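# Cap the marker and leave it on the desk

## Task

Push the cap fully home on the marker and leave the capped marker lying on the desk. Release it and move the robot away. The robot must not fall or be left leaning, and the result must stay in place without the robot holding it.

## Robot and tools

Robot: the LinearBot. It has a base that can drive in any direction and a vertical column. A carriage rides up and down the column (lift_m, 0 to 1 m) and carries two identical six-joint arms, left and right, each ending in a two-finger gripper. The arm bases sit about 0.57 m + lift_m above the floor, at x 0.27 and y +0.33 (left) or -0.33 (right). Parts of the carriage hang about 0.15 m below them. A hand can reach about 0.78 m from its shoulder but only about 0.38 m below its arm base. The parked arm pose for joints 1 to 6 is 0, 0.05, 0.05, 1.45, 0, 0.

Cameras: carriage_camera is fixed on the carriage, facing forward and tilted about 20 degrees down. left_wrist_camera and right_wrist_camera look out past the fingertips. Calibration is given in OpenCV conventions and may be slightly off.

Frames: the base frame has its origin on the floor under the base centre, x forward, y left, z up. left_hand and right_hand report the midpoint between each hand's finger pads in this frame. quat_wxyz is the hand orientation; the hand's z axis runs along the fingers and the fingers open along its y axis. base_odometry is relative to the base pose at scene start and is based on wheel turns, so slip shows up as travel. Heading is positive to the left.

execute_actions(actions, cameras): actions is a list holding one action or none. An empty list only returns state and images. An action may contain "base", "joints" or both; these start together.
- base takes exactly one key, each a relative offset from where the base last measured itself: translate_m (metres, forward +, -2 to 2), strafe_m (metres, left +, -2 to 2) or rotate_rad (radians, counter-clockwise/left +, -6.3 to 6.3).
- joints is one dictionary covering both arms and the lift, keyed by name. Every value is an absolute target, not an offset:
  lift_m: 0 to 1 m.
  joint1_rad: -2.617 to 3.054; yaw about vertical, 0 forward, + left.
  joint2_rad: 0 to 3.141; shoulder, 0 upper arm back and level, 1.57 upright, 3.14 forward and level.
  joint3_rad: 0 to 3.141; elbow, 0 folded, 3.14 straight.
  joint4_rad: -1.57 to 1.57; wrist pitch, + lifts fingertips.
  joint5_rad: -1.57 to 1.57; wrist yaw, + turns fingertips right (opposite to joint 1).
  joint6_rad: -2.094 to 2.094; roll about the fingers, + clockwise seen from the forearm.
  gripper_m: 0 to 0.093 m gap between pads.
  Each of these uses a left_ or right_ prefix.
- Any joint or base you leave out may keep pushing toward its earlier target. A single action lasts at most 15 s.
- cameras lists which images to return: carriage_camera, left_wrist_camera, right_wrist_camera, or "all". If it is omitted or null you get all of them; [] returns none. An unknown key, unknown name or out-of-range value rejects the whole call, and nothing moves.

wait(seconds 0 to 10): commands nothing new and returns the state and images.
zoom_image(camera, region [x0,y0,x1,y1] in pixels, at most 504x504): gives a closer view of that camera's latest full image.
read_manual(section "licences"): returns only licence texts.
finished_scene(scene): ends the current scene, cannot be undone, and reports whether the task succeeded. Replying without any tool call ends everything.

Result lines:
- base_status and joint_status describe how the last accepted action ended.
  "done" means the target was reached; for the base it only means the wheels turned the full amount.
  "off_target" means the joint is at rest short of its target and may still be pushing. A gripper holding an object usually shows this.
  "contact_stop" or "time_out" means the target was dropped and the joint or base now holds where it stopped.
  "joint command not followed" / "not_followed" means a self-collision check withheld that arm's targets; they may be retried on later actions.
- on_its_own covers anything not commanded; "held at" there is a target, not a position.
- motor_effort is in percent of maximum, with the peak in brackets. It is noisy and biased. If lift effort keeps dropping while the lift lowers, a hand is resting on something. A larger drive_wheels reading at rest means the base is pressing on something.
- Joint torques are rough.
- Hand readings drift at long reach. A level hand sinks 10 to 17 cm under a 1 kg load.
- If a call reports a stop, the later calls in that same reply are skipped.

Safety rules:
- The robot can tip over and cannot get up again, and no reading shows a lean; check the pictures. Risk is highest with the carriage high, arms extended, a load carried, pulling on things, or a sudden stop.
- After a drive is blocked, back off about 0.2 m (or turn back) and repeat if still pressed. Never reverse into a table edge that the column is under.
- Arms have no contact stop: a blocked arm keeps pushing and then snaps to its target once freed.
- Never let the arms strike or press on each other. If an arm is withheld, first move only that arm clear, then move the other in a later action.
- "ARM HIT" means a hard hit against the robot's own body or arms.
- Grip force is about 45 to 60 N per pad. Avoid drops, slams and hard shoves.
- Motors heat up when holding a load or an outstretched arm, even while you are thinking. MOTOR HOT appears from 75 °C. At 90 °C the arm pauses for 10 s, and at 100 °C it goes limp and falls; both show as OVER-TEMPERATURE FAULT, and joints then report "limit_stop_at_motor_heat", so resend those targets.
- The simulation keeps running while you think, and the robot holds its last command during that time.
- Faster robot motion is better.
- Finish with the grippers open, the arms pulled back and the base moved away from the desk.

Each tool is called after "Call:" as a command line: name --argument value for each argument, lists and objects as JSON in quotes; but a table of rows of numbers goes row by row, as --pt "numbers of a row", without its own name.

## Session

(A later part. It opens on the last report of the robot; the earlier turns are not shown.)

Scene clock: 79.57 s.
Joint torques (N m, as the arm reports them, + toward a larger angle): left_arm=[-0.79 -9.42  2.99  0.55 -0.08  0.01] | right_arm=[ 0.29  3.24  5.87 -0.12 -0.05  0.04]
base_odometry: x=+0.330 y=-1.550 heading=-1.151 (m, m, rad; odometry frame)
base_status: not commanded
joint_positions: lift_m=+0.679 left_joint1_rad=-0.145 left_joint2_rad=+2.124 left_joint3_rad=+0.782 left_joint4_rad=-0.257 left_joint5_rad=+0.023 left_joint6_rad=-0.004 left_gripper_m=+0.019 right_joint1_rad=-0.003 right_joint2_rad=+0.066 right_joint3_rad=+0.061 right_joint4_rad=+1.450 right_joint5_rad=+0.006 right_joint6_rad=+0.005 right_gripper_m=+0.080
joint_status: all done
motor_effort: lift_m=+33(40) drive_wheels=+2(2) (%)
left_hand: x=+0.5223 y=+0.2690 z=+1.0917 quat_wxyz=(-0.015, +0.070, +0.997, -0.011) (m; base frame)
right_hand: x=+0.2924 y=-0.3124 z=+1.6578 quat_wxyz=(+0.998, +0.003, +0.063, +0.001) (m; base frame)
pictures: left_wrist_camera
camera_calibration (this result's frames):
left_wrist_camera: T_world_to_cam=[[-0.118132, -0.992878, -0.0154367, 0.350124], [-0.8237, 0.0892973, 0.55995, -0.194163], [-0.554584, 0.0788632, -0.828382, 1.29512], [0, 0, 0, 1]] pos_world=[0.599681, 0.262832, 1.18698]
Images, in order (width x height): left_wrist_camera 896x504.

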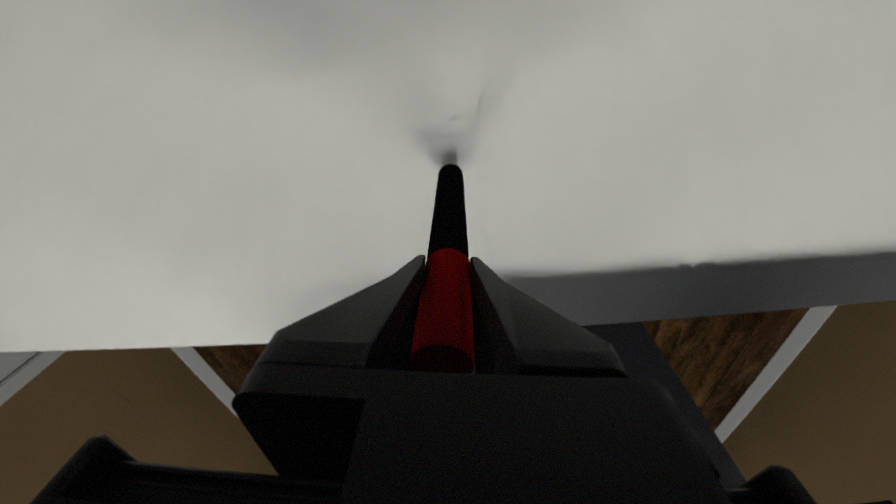

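Call:
execute_actions --actions '[{"joints":{"lift_m":0.662}}]' --cameras '["carriage_camera"]'

Call:
zoom_image --camera "carriage_camera" --region '[270,400,370,500]'

Call:
execute_actions --actions '[{"joints":{"left_gripper_m":0.06}}]' --cameras '[]'

Call:
execute_actions --actions '[{"joints":{"lift_m":0.77}}]' --cameras '["left_wrist_camera"]'

Call:
execute_actions --actions '[{"base":{"translate_m":-0.35},"joints":{"left_joint2_rad":0.5,"left_joint3_rad":0.5,"left_joint4_rad":0.3}}]' --cameras '["carriage_camera"]'

Scene clock: 83.10 s.
Joint torques (N m, as the arm reports them, + toward a larger angle): left_arm=[-0.78 -8.99  3.05  0.57 -0.08  0.04] | right_arm=[ 0.25  3.29  6.05 -0.1  -0.06  0.04]
base_odometry: x=+0.330 y=-1.550 heading=-1.151 (m, m, rad; odometry frame)
base_status: not commanded
joint_positions: lift_m=+0.662 left_joint1_rad=-0.145 left_joint2_rad=+2.118 left_joint3_rad=+0.781 left_joint4_rad=-0.256 left_joint5_rad=+0.023 left_joint6_rad=-0.004 left_gripper_m=+0.019 right_joint1_rad=-0.003 right_joint2_rad=+0.066 right_joint3_rad=+0.059 right_joint4_rad=+1.449 right_joint5_rad=+0.006 right_joint6_rad=+0.005 right_gripper_m=+0.080
joint_status: all done
motor_effort: lift_m=+28(31) drive_wheels=+2(3) (%)
left_hand: x=+0.5235 y=+0.2688 z=+1.0764 quat_wxyz=(-0.012, +0.070, +0.997, -0.011) (m; base frame)
right_hand: x=+0.2931 y=-0.3125 z=+1.6405 quat_wxyz=(+0.998, +0.003, +0.064, +0.001) (m; base frame)
pictures: carriage_camera
camera_calibration (this result's frames):
carriage_camera: T_world_to_cam=[[0.0198054, -0.999667, 0.0165363, -0.0309525], [-0.358609, -0.0225418, -0.933216, 1.5842], [0.933278, 0.0125526, -0.358936, 0.407218], [0, 0, 0, 1]] pos_world=[0.188675, -0.000343101, 1.62508]
Images, in order (width x height): carriage_camera 896x504.

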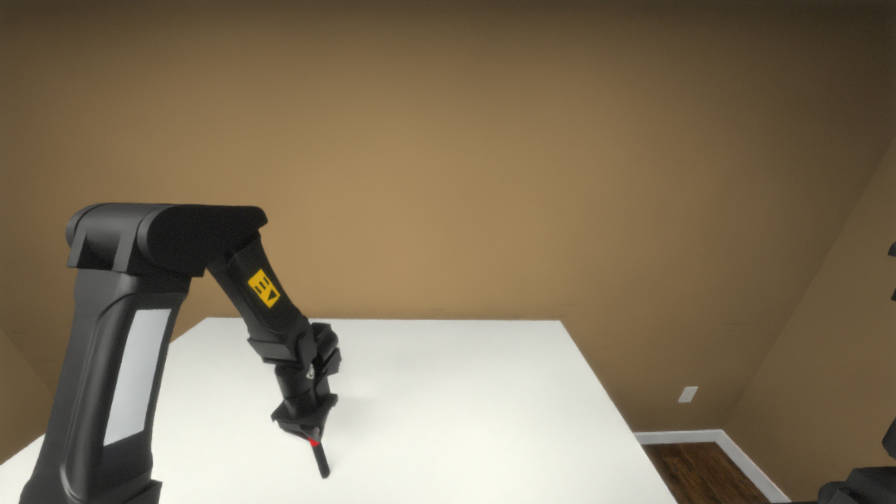

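Region (270, 400, 370, 500) of carriage_camera's 896x504 image, scaled by 5.040, with more detail than that image has.

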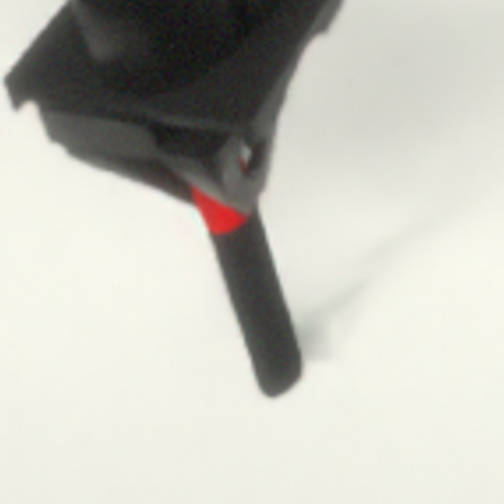

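Scene clock: 83.73 s.
Joint torques (N m, as the arm reports them, + toward a larger angle): left_arm=[-0.79 -9.11  3.03  0.56 -0.07  0.02] | right_arm=[ 0.29  3.27  6.07 -0.07 -0.05  0.05]
base_odometry: x=+0.330 y=-1.550 heading=-1.151 (m, m, rad; odometry frame)
base_status: not commanded
joint_positions: lift_m=+0.662 left_joint1_rad=-0.145 left_joint2_rad=+2.118 left_joint3_rad=+0.781 left_joint4_rad=-0.255 left_joint5_rad=+0.023 left_joint6_rad=-0.004 left_gripper_m=+0.060 right_joint1_rad=-0.003 right_joint2_rad=+0.066 right_joint3_rad=+0.059 right_joint4_rad=+1.449 right_joint5_rad=+0.006 right_joint6_rad=+0.005 right_gripper_m=+0.080
joint_status: all done
motor_effort: lift_m=+28(28) drive_wheels=+2(2) (%)
left_hand: x=+0.5237 y=+0.2687 z=+1.0764 quat_wxyz=(-0.011, +0.070, +0.997, -0.011) (m; base frame)
right_hand: x=+0.2931 y=-0.3125 z=+1.6405 quat_wxyz=(+0.998, +0.003, +0.064, +0.001) (m; base frame)
pictures: none
No camera images: the call's "cameras" was empty. Leave "cameras" out to get every camera's image.

Scene clock: 84.70 s.
Joint torques (N m, as the arm reports them, + toward a larger angle): left_arm=[-0.8  -8.98  3.14  0.56 -0.07  0.02] | right_arm=[ 0.27  3.31  6.08 -0.09 -0.05  0.05]
base_odometry: x=+0.330 y=-1.550 heading=-1.151 (m, m, rad; odometry frame)
base_status: not commanded
joint_positions: lift_m=+0.770 left_joint1_rad=-0.145 left_joint2_rad=+2.118 left_joint3_rad=+0.781 left_joint4_rad=-0.252 left_joint5_rad=+0.023 left_joint6_rad=-0.004 left_gripper_m=+0.060 right_joint1_rad=-0.003 right_joint2_rad=+0.066 right_joint3_rad=+0.059 right_joint4_rad=+1.449 right_joint5_rad=+0.006 right_joint6_rad=+0.005 right_gripper_m=+0.080
joint_status: all done
motor_effort: lift_m=+33(40) drive_wheels=+2(2) (%)
left_hand: x=+0.5245 y=+0.2686 z=+1.1839 quat_wxyz=(-0.010, +0.070, +0.997, -0.011) (m; base frame)
right_hand: x=+0.2931 y=-0.3125 z=+1.7482 quat_wxyz=(+0.998, +0.003, +0.064, +0.001) (m; base frame)
pictures: left_wrist_camera
camera_calibration (this result's frames):
left_wrist_camera: T_world_to_cam=[[-0.117982, -0.9929, -0.015172, 0.351101], [-0.829155, 0.0900942, 0.551711, -0.231511], [-0.546427, 0.0776717, -0.833897, 1.37533], [0, 0, 0, 1]] pos_world=[0.600983, 0.262641, 1.27994]
Images, in order (width x height): left_wrist_camera 896x504.

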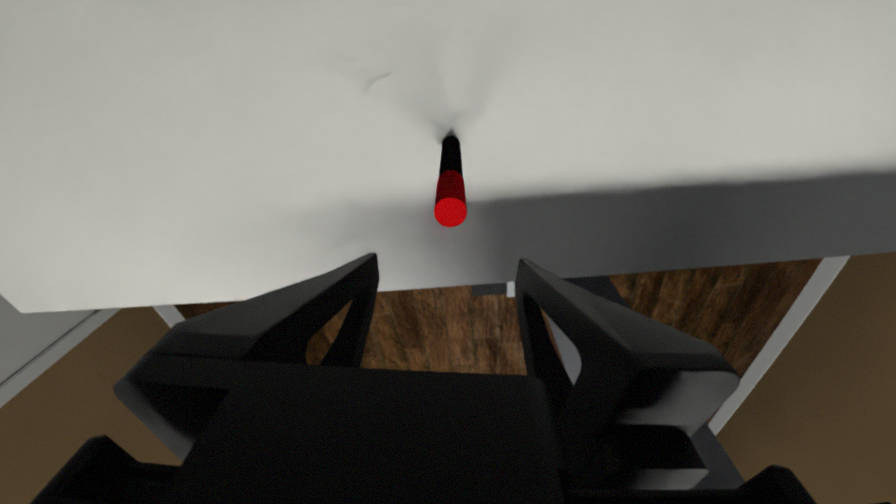

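Scene clock: 87.43 s.
Joint torques (N m, as the arm reports them, + toward a larger angle): left_arm=[-0.78  0.53  8.66  2.1  -0.1   0.03] | right_arm=[ 0.26  3.29  6.14 -0.13 -0.04  0.05]
base_odometry: x=+0.188 y=-1.230 heading=-1.152 (m, m, rad; odometry frame)
base_status: done
joint_positions: lift_m=+0.770 left_joint1_rad=-0.145 left_joint2_rad=+0.505 left_joint3_rad=+0.507 left_joint4_rad=+0.310 left_joint5_rad=+0.023 left_joint6_rad=-0.004 left_gripper_m=+0.060 right_joint1_rad=-0.003 right_joint2_rad=+0.066 right_joint3_rad=+0.059 right_joint4_rad=+1.449 right_joint5_rad=+0.004 right_joint6_rad=+0.005 right_gripper_m=+0.080
joint_status: all done
motor_effort: lift_m=+33(33) drive_wheels=-5(6) (%)
left_hand: x=+0.5240 y=+0.2687 z=+1.6923 quat_wxyz=(+0.806, +0.051, +0.587, -0.067) (m; base frame)
right_hand: x=+0.2931 y=-0.3122 z=+1.7482 quat_wxyz=(+0.998, +0.002, +0.064, +0.001) (m; base frame)
pictures: carriage_camera
camera_calibration (this result's frames):
carriage_camera: T_world_to_cam=[[0.0198054, -0.999667, 0.0165363, -0.0327326], [-0.358609, -0.0225418, -0.933216, 1.68466], [0.933278, 0.0125526, -0.358936, 0.445857], [0, 0, 0, 1]] pos_world=[0.188675, -0.000343101, 1.73273]
Images, in order (width x height): carriage_camera 896x504.

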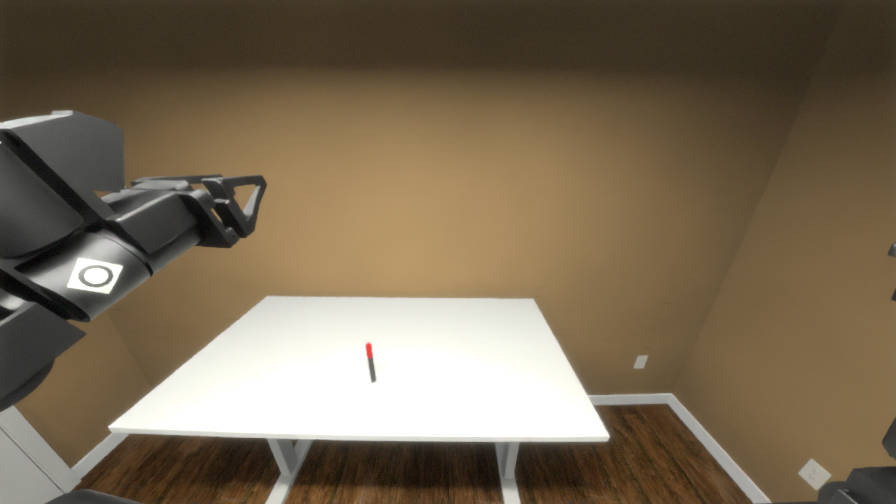

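Call:
finished_scene --scene 2

The scene is finished: the task was done.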